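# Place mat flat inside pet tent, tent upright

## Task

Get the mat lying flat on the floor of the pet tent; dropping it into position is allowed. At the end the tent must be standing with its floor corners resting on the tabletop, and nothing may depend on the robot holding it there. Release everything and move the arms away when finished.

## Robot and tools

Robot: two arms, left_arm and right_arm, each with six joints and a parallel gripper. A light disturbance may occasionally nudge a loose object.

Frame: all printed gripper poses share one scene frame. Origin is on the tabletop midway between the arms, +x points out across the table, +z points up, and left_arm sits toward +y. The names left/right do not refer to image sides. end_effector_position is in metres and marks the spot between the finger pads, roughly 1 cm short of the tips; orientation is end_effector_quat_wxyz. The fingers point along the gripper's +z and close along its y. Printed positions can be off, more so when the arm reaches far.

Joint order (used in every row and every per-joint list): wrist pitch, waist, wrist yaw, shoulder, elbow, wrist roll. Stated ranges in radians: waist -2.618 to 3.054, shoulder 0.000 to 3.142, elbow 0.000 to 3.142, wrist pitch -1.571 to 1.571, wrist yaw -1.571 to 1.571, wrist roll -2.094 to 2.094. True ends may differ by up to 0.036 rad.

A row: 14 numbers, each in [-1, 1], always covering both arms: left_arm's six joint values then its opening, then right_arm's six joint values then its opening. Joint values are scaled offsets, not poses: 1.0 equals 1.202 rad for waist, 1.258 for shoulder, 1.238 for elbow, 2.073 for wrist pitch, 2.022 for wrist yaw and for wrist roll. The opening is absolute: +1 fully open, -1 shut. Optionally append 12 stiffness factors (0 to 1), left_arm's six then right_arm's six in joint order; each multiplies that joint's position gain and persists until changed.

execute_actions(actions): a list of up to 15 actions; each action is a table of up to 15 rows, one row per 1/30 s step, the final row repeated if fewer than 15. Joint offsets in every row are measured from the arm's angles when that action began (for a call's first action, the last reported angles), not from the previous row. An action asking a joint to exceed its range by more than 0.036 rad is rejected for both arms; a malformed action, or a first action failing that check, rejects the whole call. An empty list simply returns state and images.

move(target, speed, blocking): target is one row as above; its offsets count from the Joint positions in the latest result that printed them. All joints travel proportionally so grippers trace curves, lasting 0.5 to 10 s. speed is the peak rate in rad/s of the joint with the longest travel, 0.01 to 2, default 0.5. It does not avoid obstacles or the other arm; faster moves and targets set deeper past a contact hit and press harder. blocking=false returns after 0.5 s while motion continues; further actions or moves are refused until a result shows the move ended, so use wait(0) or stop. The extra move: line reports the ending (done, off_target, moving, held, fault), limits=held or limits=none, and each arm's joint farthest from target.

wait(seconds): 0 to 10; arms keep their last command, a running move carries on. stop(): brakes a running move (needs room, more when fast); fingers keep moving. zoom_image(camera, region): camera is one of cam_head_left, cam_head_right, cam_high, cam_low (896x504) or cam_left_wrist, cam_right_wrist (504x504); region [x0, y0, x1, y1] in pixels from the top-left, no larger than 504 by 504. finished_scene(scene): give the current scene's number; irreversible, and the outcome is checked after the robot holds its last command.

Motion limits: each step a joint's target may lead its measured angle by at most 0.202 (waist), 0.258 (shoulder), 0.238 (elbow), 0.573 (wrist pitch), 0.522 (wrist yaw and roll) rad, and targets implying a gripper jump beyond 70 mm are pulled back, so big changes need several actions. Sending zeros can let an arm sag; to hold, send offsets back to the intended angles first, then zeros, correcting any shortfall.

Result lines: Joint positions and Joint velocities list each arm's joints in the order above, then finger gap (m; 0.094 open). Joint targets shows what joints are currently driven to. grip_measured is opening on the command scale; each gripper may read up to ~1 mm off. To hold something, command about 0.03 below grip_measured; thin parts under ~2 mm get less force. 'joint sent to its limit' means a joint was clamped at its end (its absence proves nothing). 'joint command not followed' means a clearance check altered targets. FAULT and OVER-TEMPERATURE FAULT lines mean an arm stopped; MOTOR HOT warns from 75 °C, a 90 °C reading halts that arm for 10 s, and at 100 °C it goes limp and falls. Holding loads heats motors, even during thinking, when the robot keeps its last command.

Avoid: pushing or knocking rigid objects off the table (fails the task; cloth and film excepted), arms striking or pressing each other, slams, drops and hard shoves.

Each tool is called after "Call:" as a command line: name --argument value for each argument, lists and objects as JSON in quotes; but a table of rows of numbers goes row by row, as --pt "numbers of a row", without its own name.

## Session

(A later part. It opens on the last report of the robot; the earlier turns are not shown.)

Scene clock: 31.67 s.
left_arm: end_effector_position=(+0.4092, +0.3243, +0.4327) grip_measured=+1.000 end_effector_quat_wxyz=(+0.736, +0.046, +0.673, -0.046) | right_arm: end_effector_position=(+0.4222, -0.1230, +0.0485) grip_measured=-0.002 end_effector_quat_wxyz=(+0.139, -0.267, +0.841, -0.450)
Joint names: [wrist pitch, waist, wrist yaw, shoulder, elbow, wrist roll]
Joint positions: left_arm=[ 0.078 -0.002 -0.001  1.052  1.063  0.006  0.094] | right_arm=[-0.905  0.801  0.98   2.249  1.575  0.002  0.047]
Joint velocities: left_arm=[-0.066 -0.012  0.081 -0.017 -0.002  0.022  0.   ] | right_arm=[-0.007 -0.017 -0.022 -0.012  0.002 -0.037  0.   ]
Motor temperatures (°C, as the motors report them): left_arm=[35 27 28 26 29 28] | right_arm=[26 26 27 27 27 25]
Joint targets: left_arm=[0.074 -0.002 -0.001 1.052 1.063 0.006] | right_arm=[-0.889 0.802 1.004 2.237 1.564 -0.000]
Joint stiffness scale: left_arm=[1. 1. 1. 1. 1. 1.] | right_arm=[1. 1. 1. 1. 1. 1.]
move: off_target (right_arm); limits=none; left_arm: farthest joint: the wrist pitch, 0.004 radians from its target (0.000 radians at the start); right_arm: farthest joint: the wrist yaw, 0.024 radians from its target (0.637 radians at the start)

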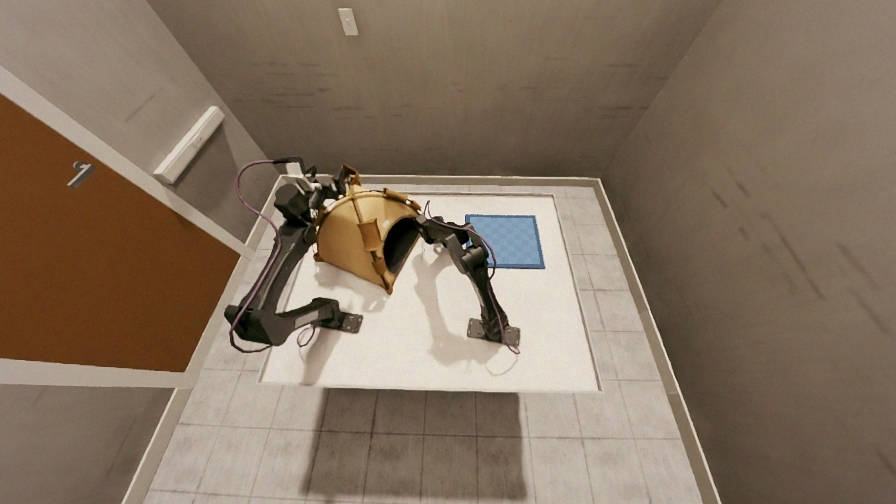

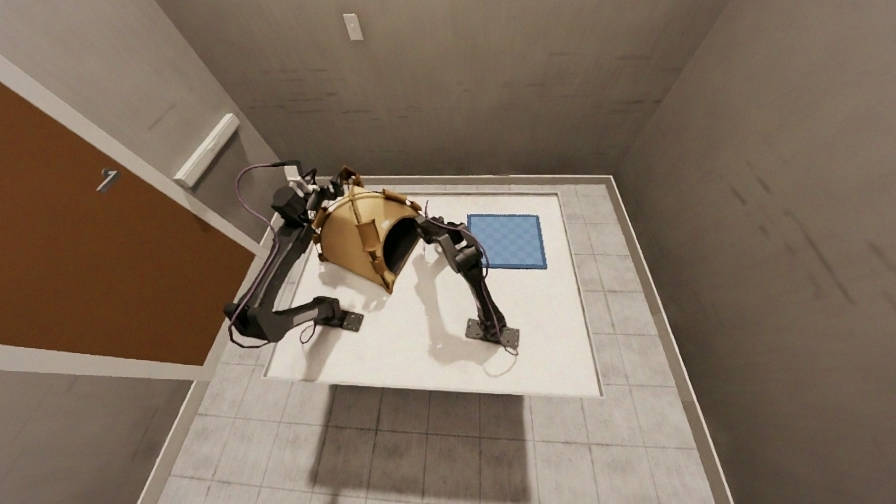

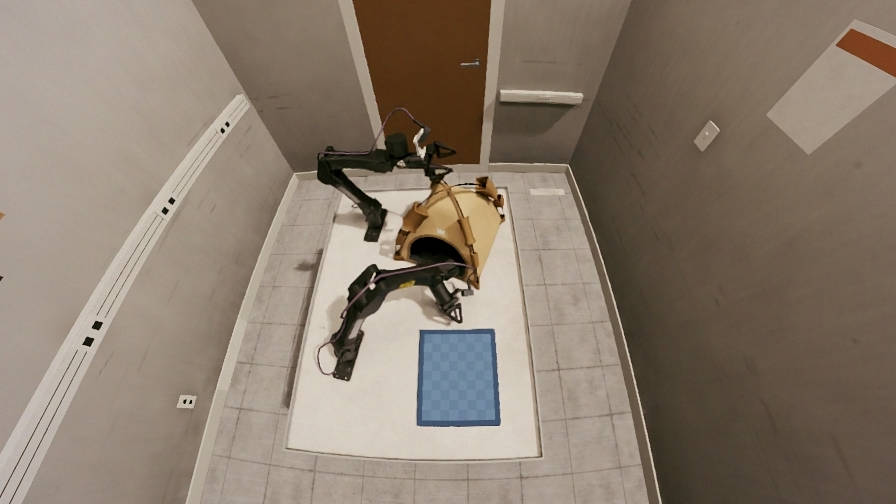

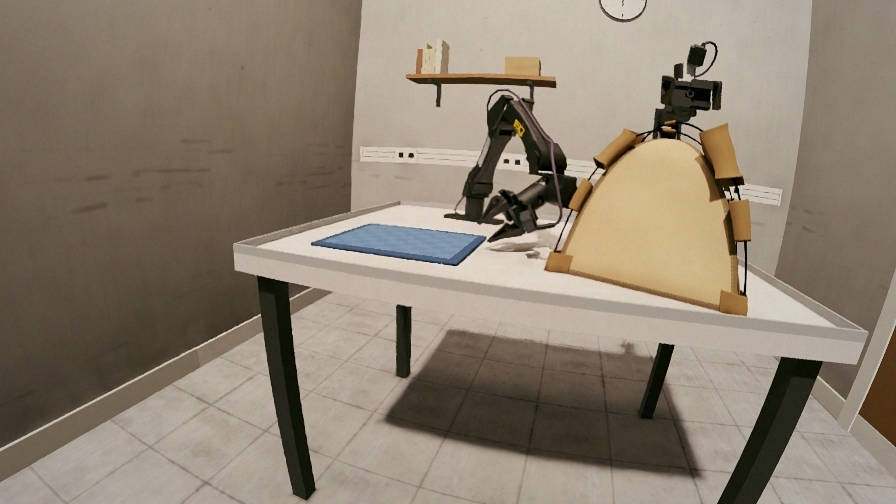

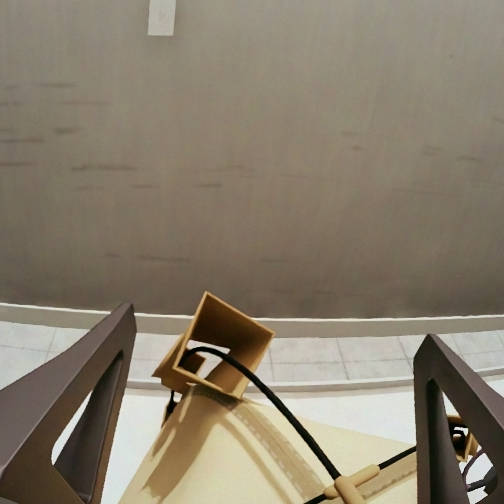

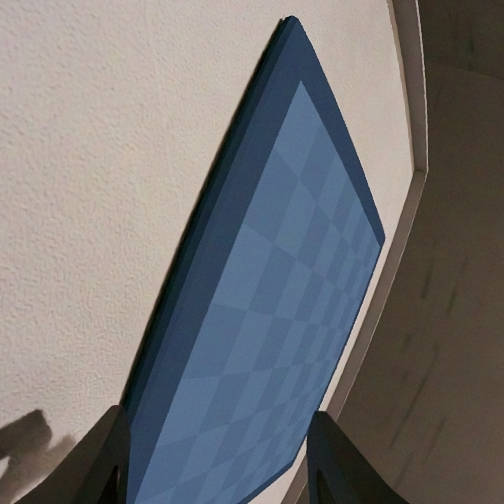

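Call:
move --target '[0,0,0,0,0,0,1,0.02,-0.02,0,0.055,0,0,0]' --speed 0.15

Call:
move --target '[0,0,0,0,0,0,1,0,-0.15,0,0.012,0,0,0]' --speed 0.15

Scene clock: 32.73 s.
left_arm: end_effector_position=(+0.4092, +0.3243, +0.4337) grip_measured=+1.000 end_effector_quat_wxyz=(+0.738, +0.046, +0.672, -0.046) | right_arm: end_effector_position=(+0.4226, -0.1287, +0.0269) grip_measured=-0.002 end_effector_quat_wxyz=(+0.121, -0.270, +0.840, -0.455)
Joint names: [wrist pitch, waist, wrist yaw, shoulder, elbow, wrist roll]
Joint positions: left_arm=[ 0.082 -0.002 -0.001  1.052  1.063  0.006  0.094] | right_arm=[-0.885  0.789  0.98   2.305  1.575  0.002  0.047]
Joint velocities: left_arm=[-0.007  0.012 -0.007 -0.002  0.012  0.022  0.   ] | right_arm=[ 0.051 -0.017  0.022  0.002  0.002  0.051  0.   ]
Motor temperatures (°C, as the motors report them): left_arm=[35 27 28 26 29 28] | right_arm=[26 26 27 27 27 25]
Joint targets: left_arm=[0.078 -0.002 -0.001 1.052 1.063 0.006] | right_arm=[-0.863 0.777 0.979 2.319 1.575 0.002]
Joint stiffness scale: left_arm=[1. 1. 1. 1. 1. 1.] | right_arm=[1. 1. 1. 1. 1. 1.]
move: off_target (right_arm); limits=none; left_arm: farthest joint: the wrist pitch, 0.004 radians from its target (0.000 radians at the start); right_arm: farthest joint: the wrist pitch, 0.022 radians from its target (0.041 radians at the start)

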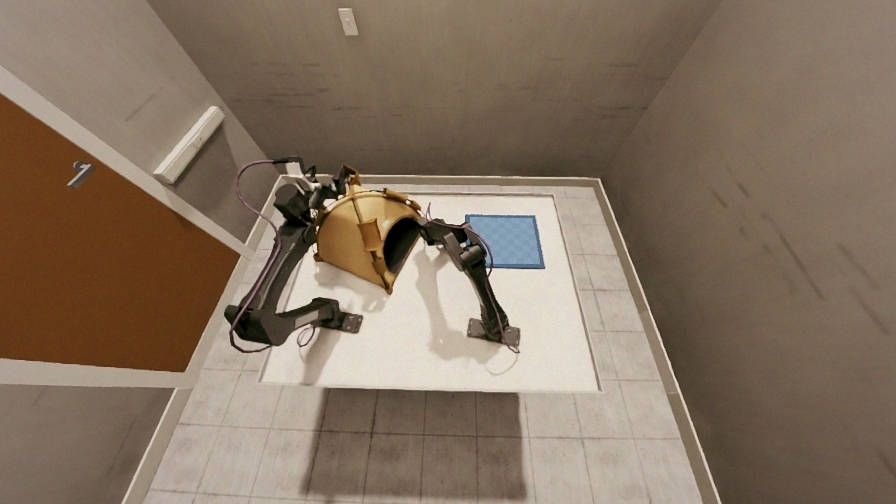

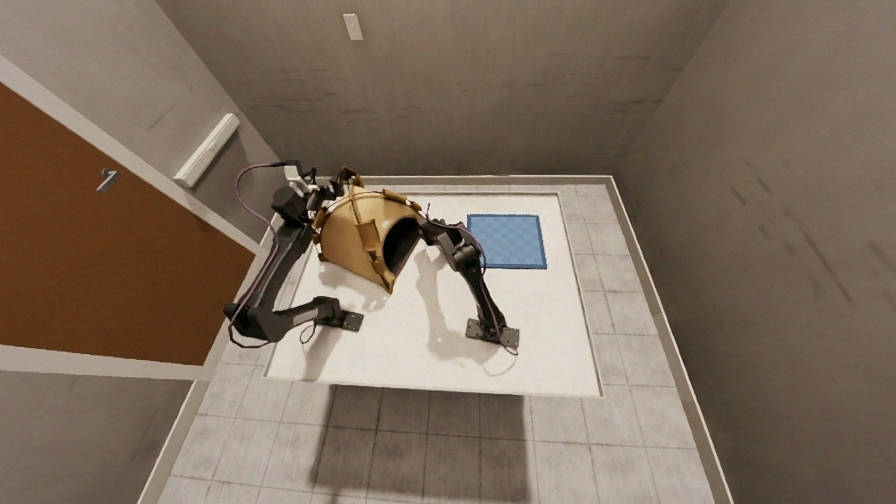

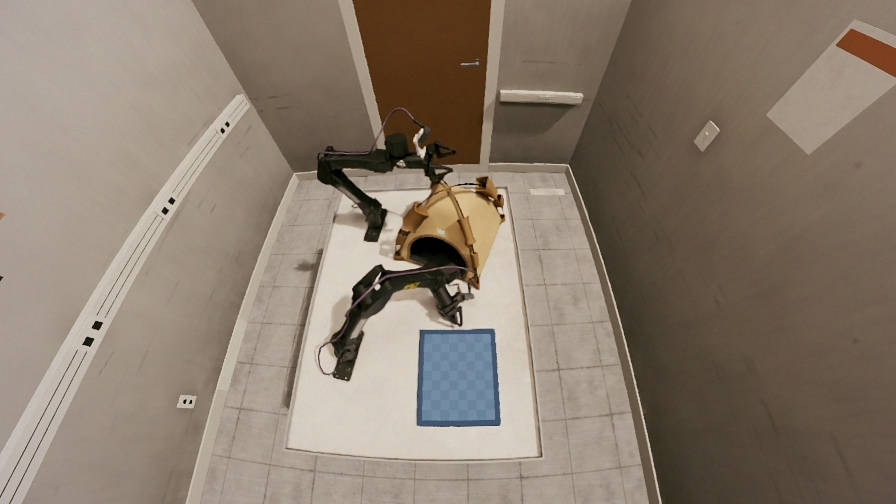

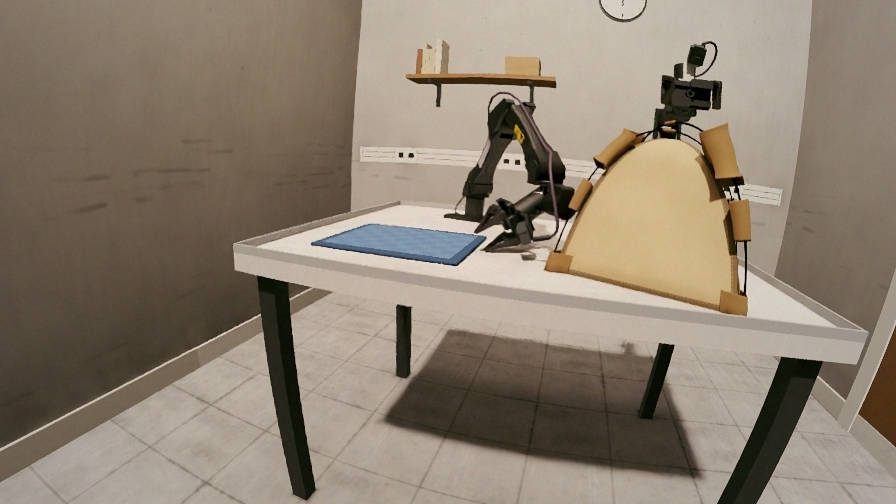

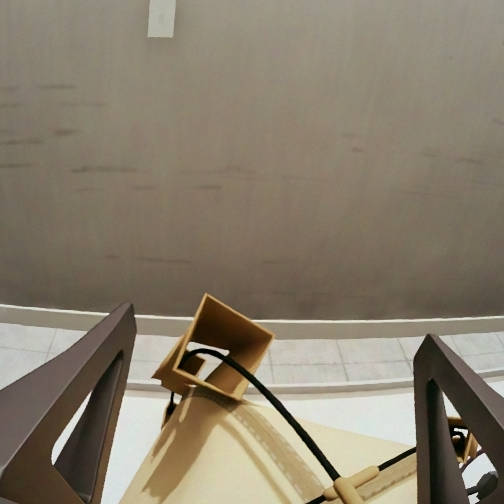

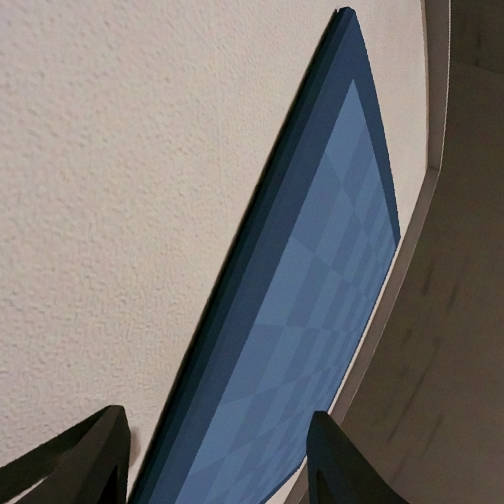

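Scene clock: 34.27 s.
left_arm: end_effector_position=(+0.4091, +0.3243, +0.4346) grip_measured=+1.000 end_effector_quat_wxyz=(+0.739, +0.046, +0.671, -0.046) | right_arm: end_effector_position=(+0.4355, -0.2025, +0.0269) grip_measured=-0.002 end_effector_quat_wxyz=(+0.082, -0.197, +0.860, -0.464)
Joint names: [wrist pitch, waist, wrist yaw, shoulder, elbow, wrist roll]
Joint positions: left_arm=[ 0.086 -0.002 -0.001  1.052  1.063  0.006  0.094] | right_arm=[-0.885  0.618  0.981  2.305  1.575  0.002  0.047]
Joint velocities: left_arm=[-0.007 -0.012 -0.081 -0.012  0.007 -0.095  0.   ] | right_arm=[-0.007  0.007 -0.066  0.007 -0.007 -0.11   0.   ]
Motor temperatures (°C, as the motors report them): left_arm=[35 27 28 26 29 28] | right_arm=[26 26 27 27 27 25]
Joint targets: left_arm=[0.082 -0.002 -0.001 1.052 1.063 0.006] | right_arm=[-0.885 0.609 0.980 2.320 1.575 0.002]
Joint stiffness scale: left_arm=[1. 1. 1. 1. 1. 1.] | right_arm=[1. 1. 1. 1. 1. 1.]
move: done; limits=none; left_arm: farthest joint: the wrist pitch, 0.004 radians from its target (0.000 radians at the start); right_arm: farthest joint: the shoulder, 0.015 radians from its target (0.015 radians at the start)

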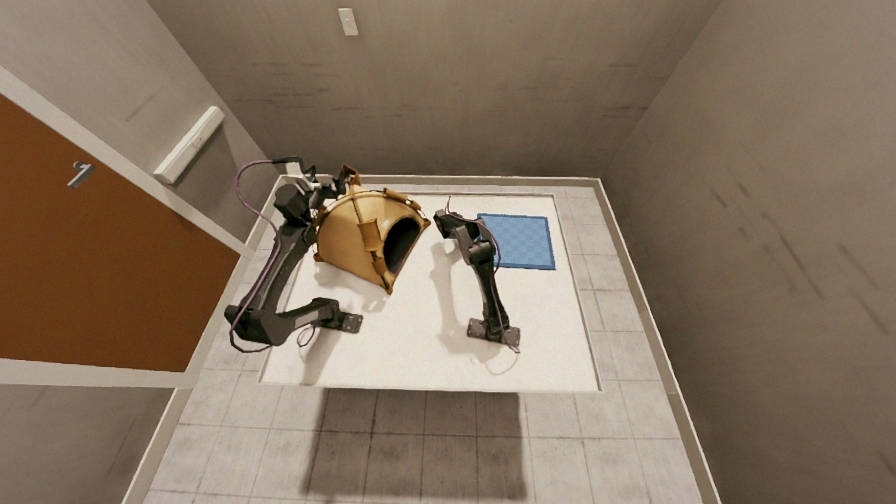

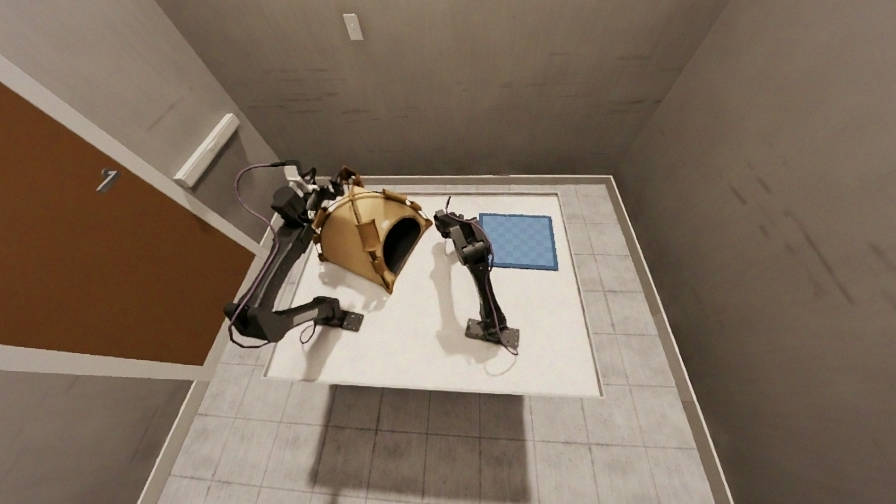

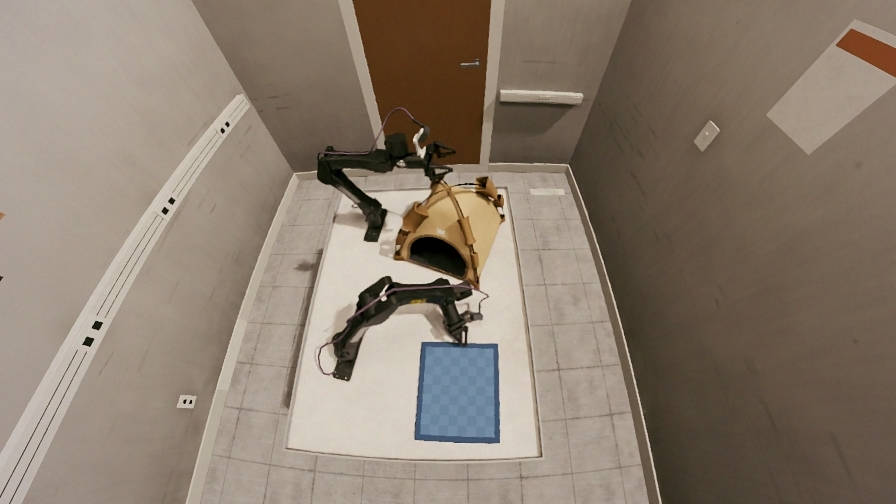

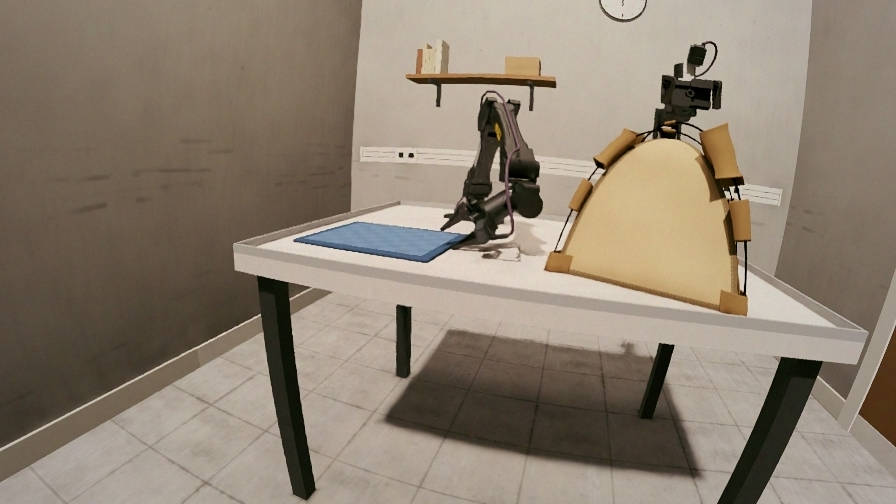

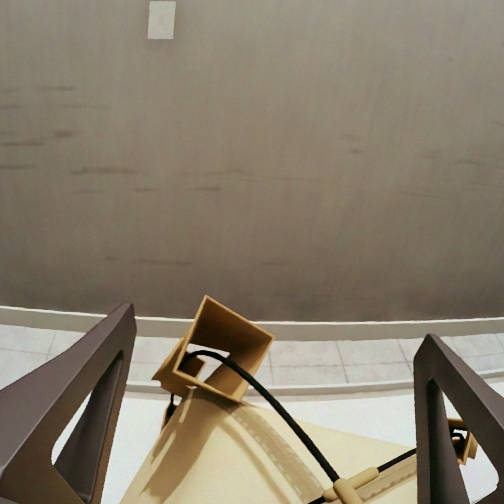

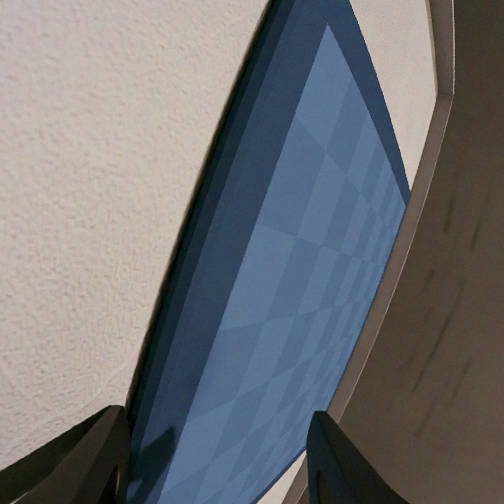

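Continue to the rim (~5 cm) plus 3 cm.

Call:
move --target '[0,0,0,0,0,0,1,0,-0.16,0,0.02,0,0,0]' --speed 0.12

Scene clock: 36.40 s.
left_arm: end_effector_position=(+0.4090, +0.3243, +0.4356) grip_measured=+1.000 end_effector_quat_wxyz=(+0.740, +0.046, +0.669, -0.046) | right_arm: end_effector_position=(+0.4352, -0.2817, +0.0267) grip_measured=-0.002 end_effector_quat_wxyz=(+0.039, -0.121, +0.871, -0.474)
Joint names: [wrist pitch, waist, wrist yaw, shoulder, elbow, wrist roll]
Joint positions: left_arm=[ 0.09  -0.002 -0.001  1.052  1.063  0.006  0.094] | right_arm=[-0.885  0.439  0.991  2.309  1.575  0.002  0.047]
Joint velocities: left_arm=[ 0.007  0.002 -0.066 -0.017 -0.002  0.007  0.   ] | right_arm=[-0.007  0.007 -0.007 -0.017 -0.012 -0.037 -0.   ]
Motor temperatures (°C, as the motors report them): left_arm=[35 27 28 26 29 28] | right_arm=[26 26 27 27 27 25]
Joint targets: left_arm=[0.086 -0.002 -0.001 1.052 1.063 0.006] | right_arm=[-0.885 0.426 0.981 2.330 1.575 0.002]
Joint stiffness scale: left_arm=[1. 1. 1. 1. 1. 1.] | right_arm=[1. 1. 1. 1. 1. 1.]
move: off_target (right_arm); limits=none; left_arm: farthest joint: the wrist pitch, 0.004 radians from its target (0.000 radians at the start); right_arm: farthest joint: the shoulder, 0.021 radians from its target (0.026 radians at the start)

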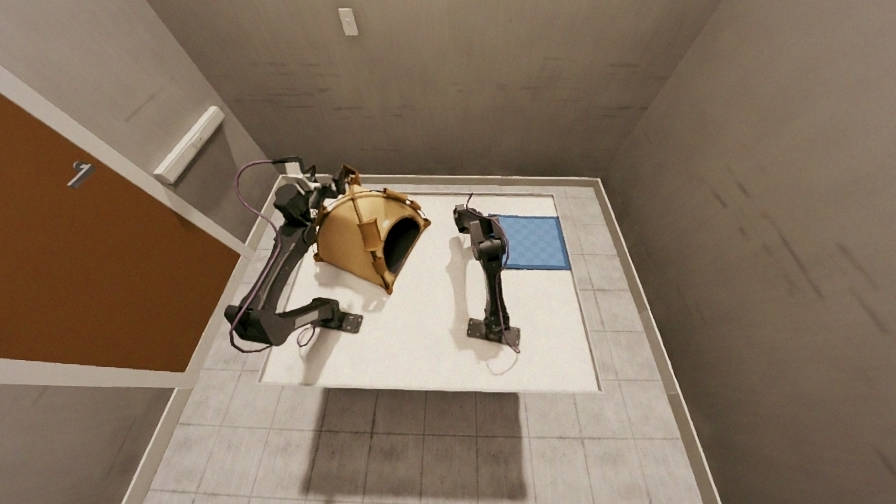

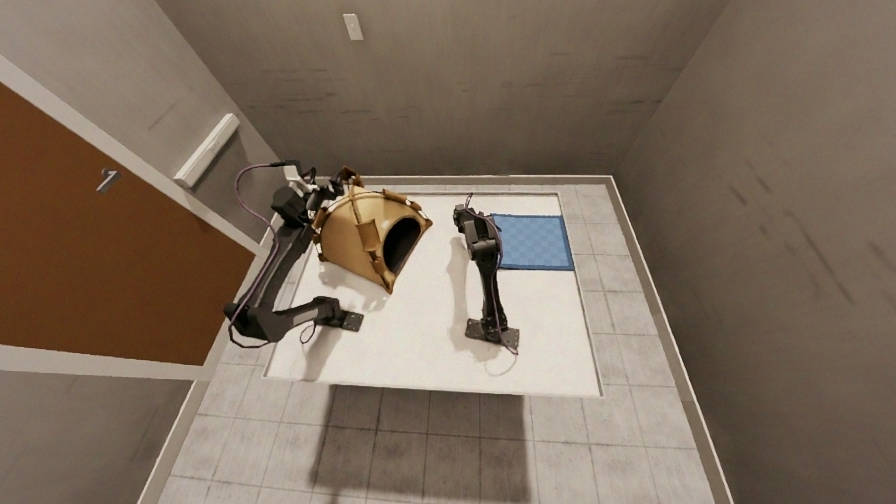

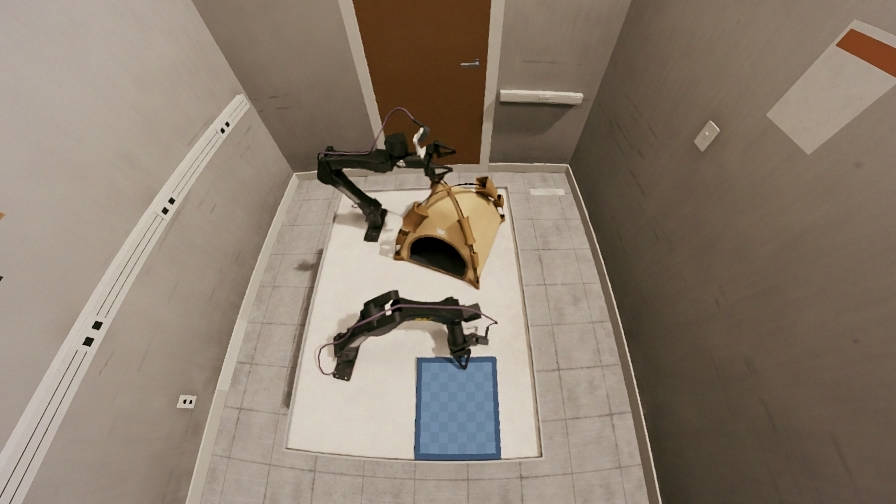

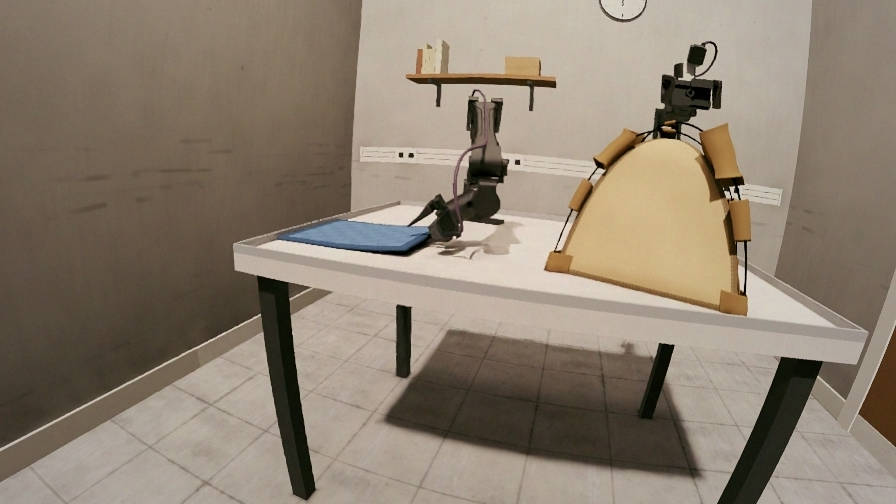

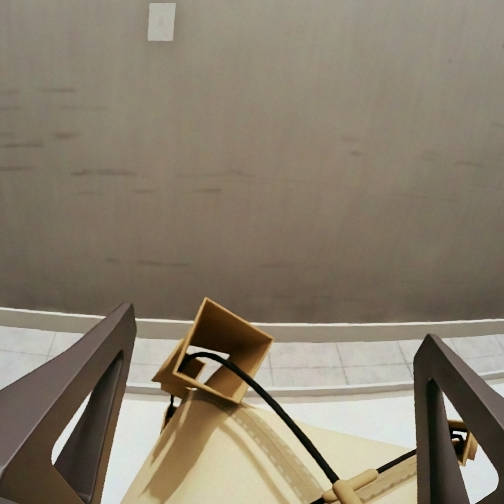

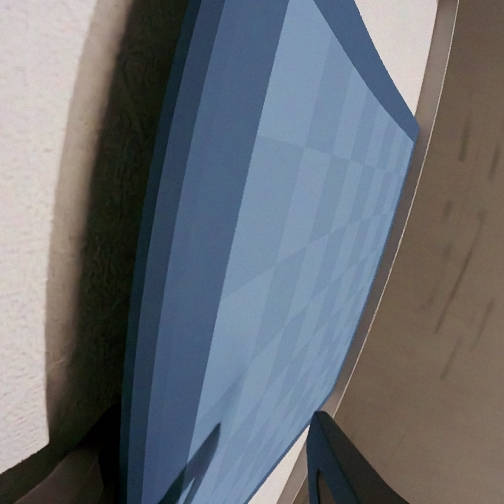

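Call:
move --target '[0,0,0,0,0,0,1,-0.065,-0.06,0,0,0,0,0]' --speed 0.15

Call:
move --target '[0,0,0,0,0,0,1,0,0,0,0,0,0,-0.88]'

Scene clock: 38.13 s.
left_arm: end_effector_position=(+0.4089, +0.3243, +0.4366) grip_measured=+1.000 end_effector_quat_wxyz=(+0.742, +0.046, +0.668, -0.046) | right_arm: end_effector_position=(+0.4120, -0.3118, +0.0280) grip_measured=-0.002 end_effector_quat_wxyz=(-0.029, -0.121, +0.870, -0.476)
Joint names: [wrist pitch, waist, wrist yaw, shoulder, elbow, wrist roll]
Joint positions: left_arm=[ 0.094 -0.002 -0.001  1.052  1.063  0.006  0.094] | right_arm=[-1.005  0.377  0.985  2.309  1.575  0.002  0.047]
Joint velocities: left_arm=[-0.051 -0.002 -0.051  0.007  0.002 -0.007  0.   ] | right_arm=[-0.051 -0.002 -0.022 -0.012  0.002 -0.066 -0.001]
Motor temperatures (°C, as the motors report them): left_arm=[35 27 28 26 29 28] | right_arm=[26 26 27 27 27 25]
Joint targets: left_arm=[0.090 -0.002 -0.001 1.052 1.063 0.006] | right_arm=[-1.020 0.367 0.991 2.309 1.575 0.002]
Joint stiffness scale: left_arm=[1. 1. 1. 1. 1. 1.] | right_arm=[1. 1. 1. 1. 1. 1.]
move: done; limits=none; left_arm: farthest joint: the wrist pitch, 0.004 radians from its target (0.000 radians at the start); right_arm: farthest joint: the wrist pitch, 0.015 radians from its target (0.135 radians at the start)

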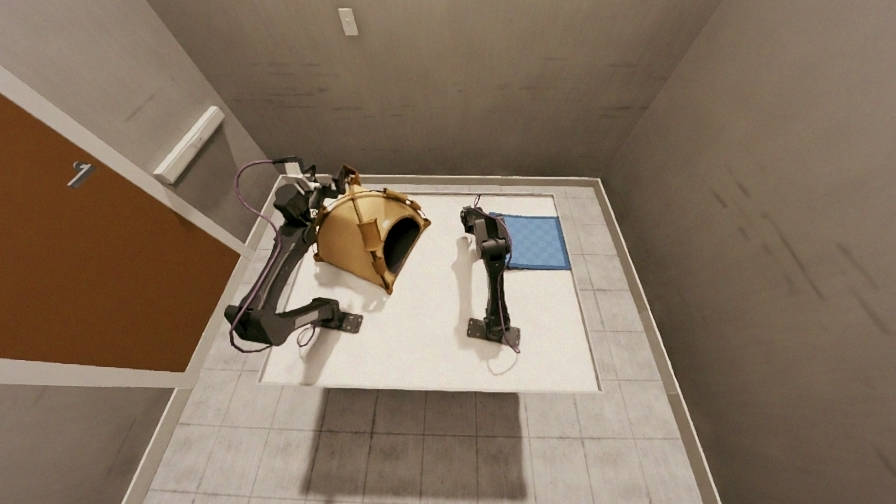

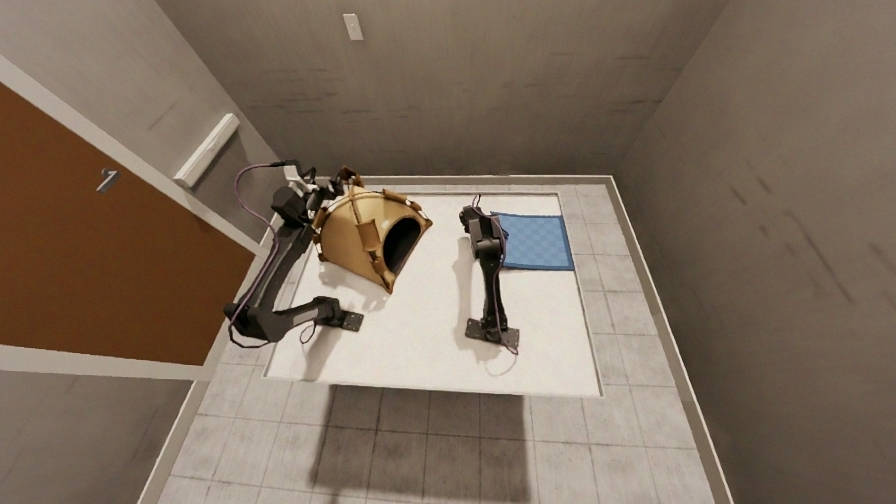

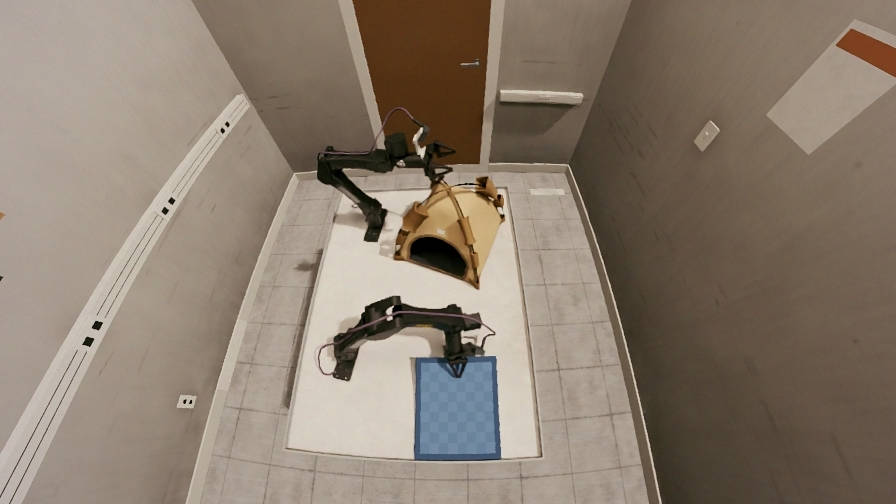

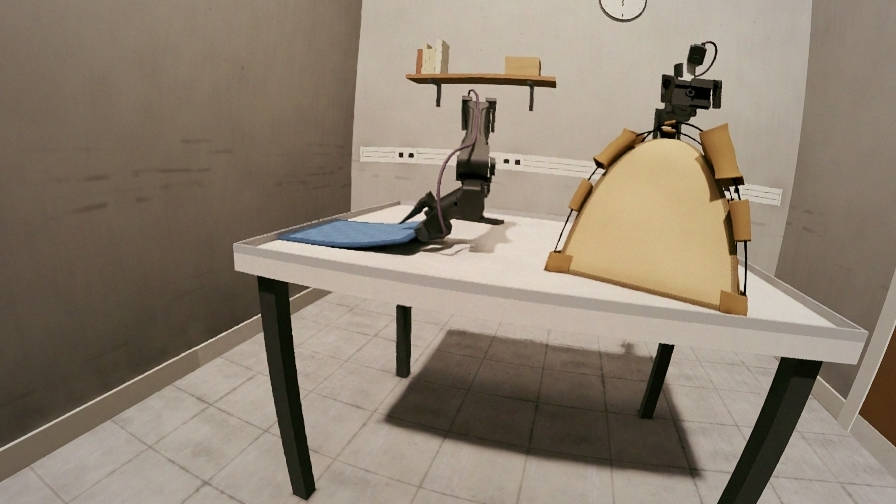

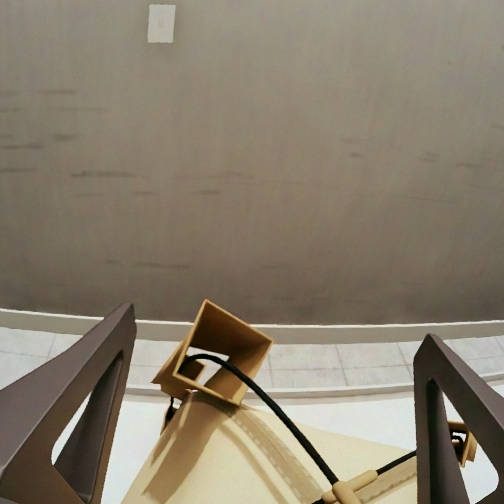

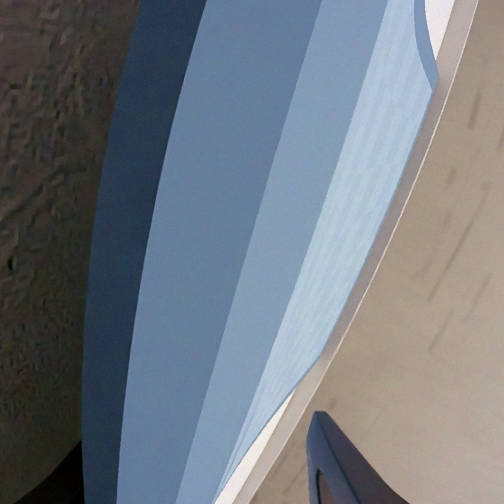

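Scene clock: 38.63 s.
left_arm: end_effector_position=(+0.4088, +0.3243, +0.4375) grip_measured=+1.000 end_effector_quat_wxyz=(+0.743, +0.045, +0.666, -0.046) | right_arm: end_effector_position=(+0.4118, -0.3116, +0.0275) grip_measured=-0.869 end_effector_quat_wxyz=(-0.029, -0.121, +0.871, -0.475)
Joint names: [wrist pitch, waist, wrist yaw, shoulder, elbow, wrist roll]
Joint positions: left_arm=[ 0.097 -0.002 -0.001  1.052  1.063  0.006  0.094] | right_arm=[-1.005  0.377  0.982  2.309  1.575  0.002  0.006]
Joint velocities: left_arm=[-0.007 -0.007  0.007 -0.017 -0.022 -0.081  0.   ] | right_arm=[-0.007  0.002  0.007 -0.012 -0.002  0.022 -0.001]
Motor temperatures (°C, as the motors report them): left_arm=[35 27 28 26 29 28] | right_arm=[26 26 27 27 27 25]
Joint targets: left_arm=[0.094 -0.002 -0.001 1.052 1.063 0.006] | right_arm=[-1.004 0.377 0.985 2.309 1.575 0.002]
Joint stiffness scale: left_arm=[1. 1. 1. 1. 1. 1.] | right_arm=[1. 1. 1. 1. 1. 1.]
move: done; limits=none; left_arm: farthest joint: the wrist pitch, 0.003 radians from its target (0.000 radians at the start); right_arm: farthest joint: the wrist yaw, 0.003 radians from its target (0.000 radians at the start)

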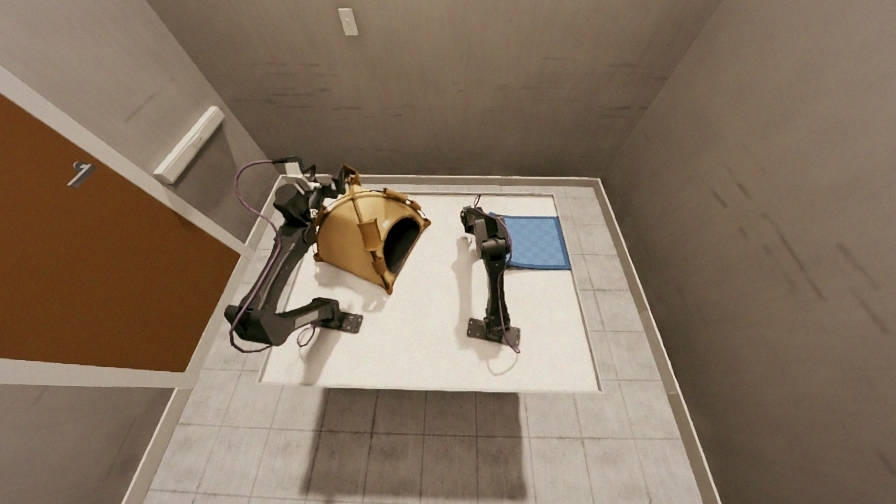

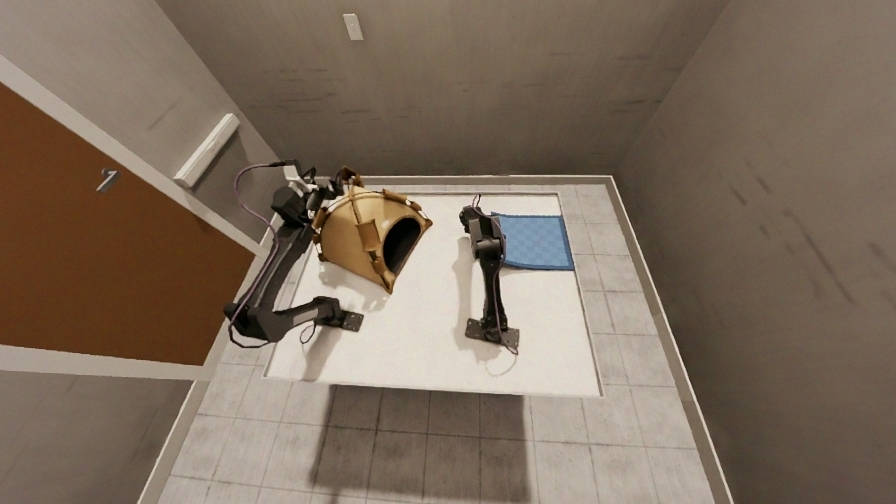

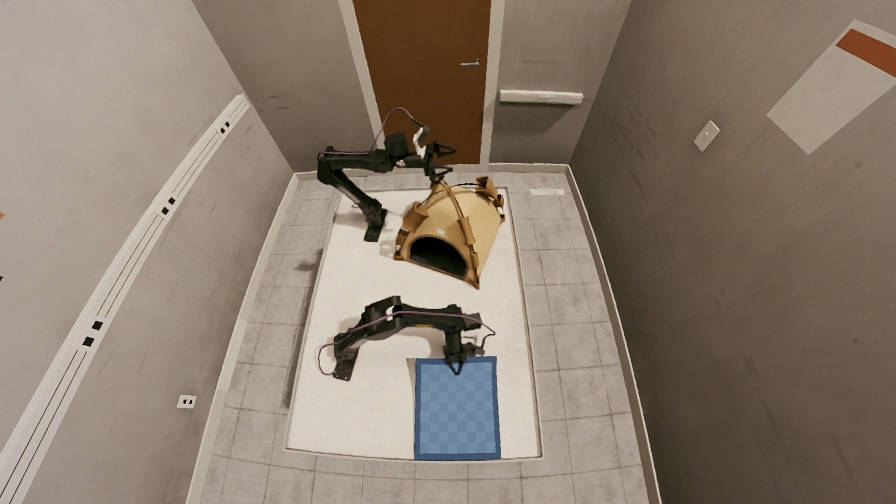

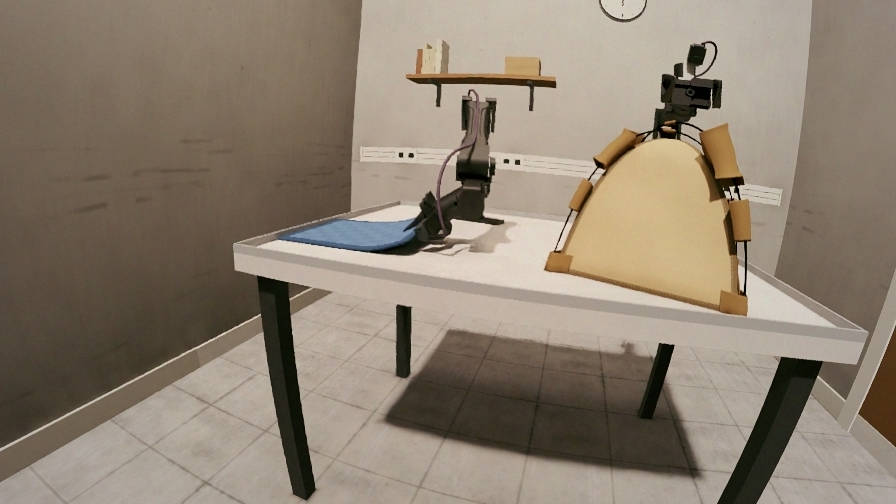

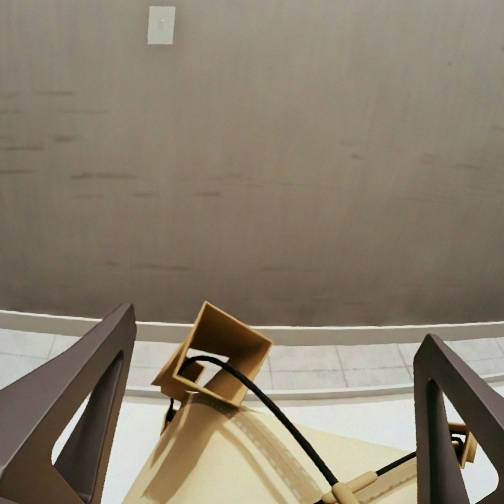

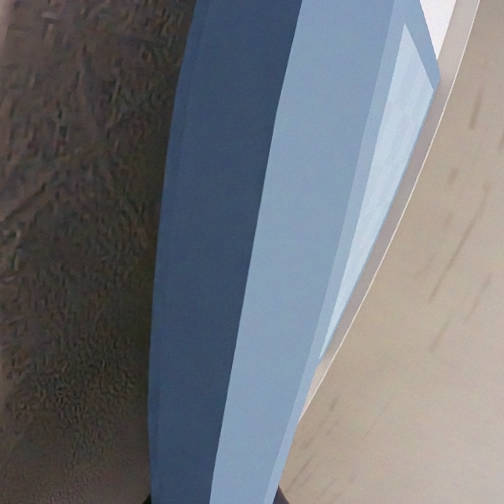

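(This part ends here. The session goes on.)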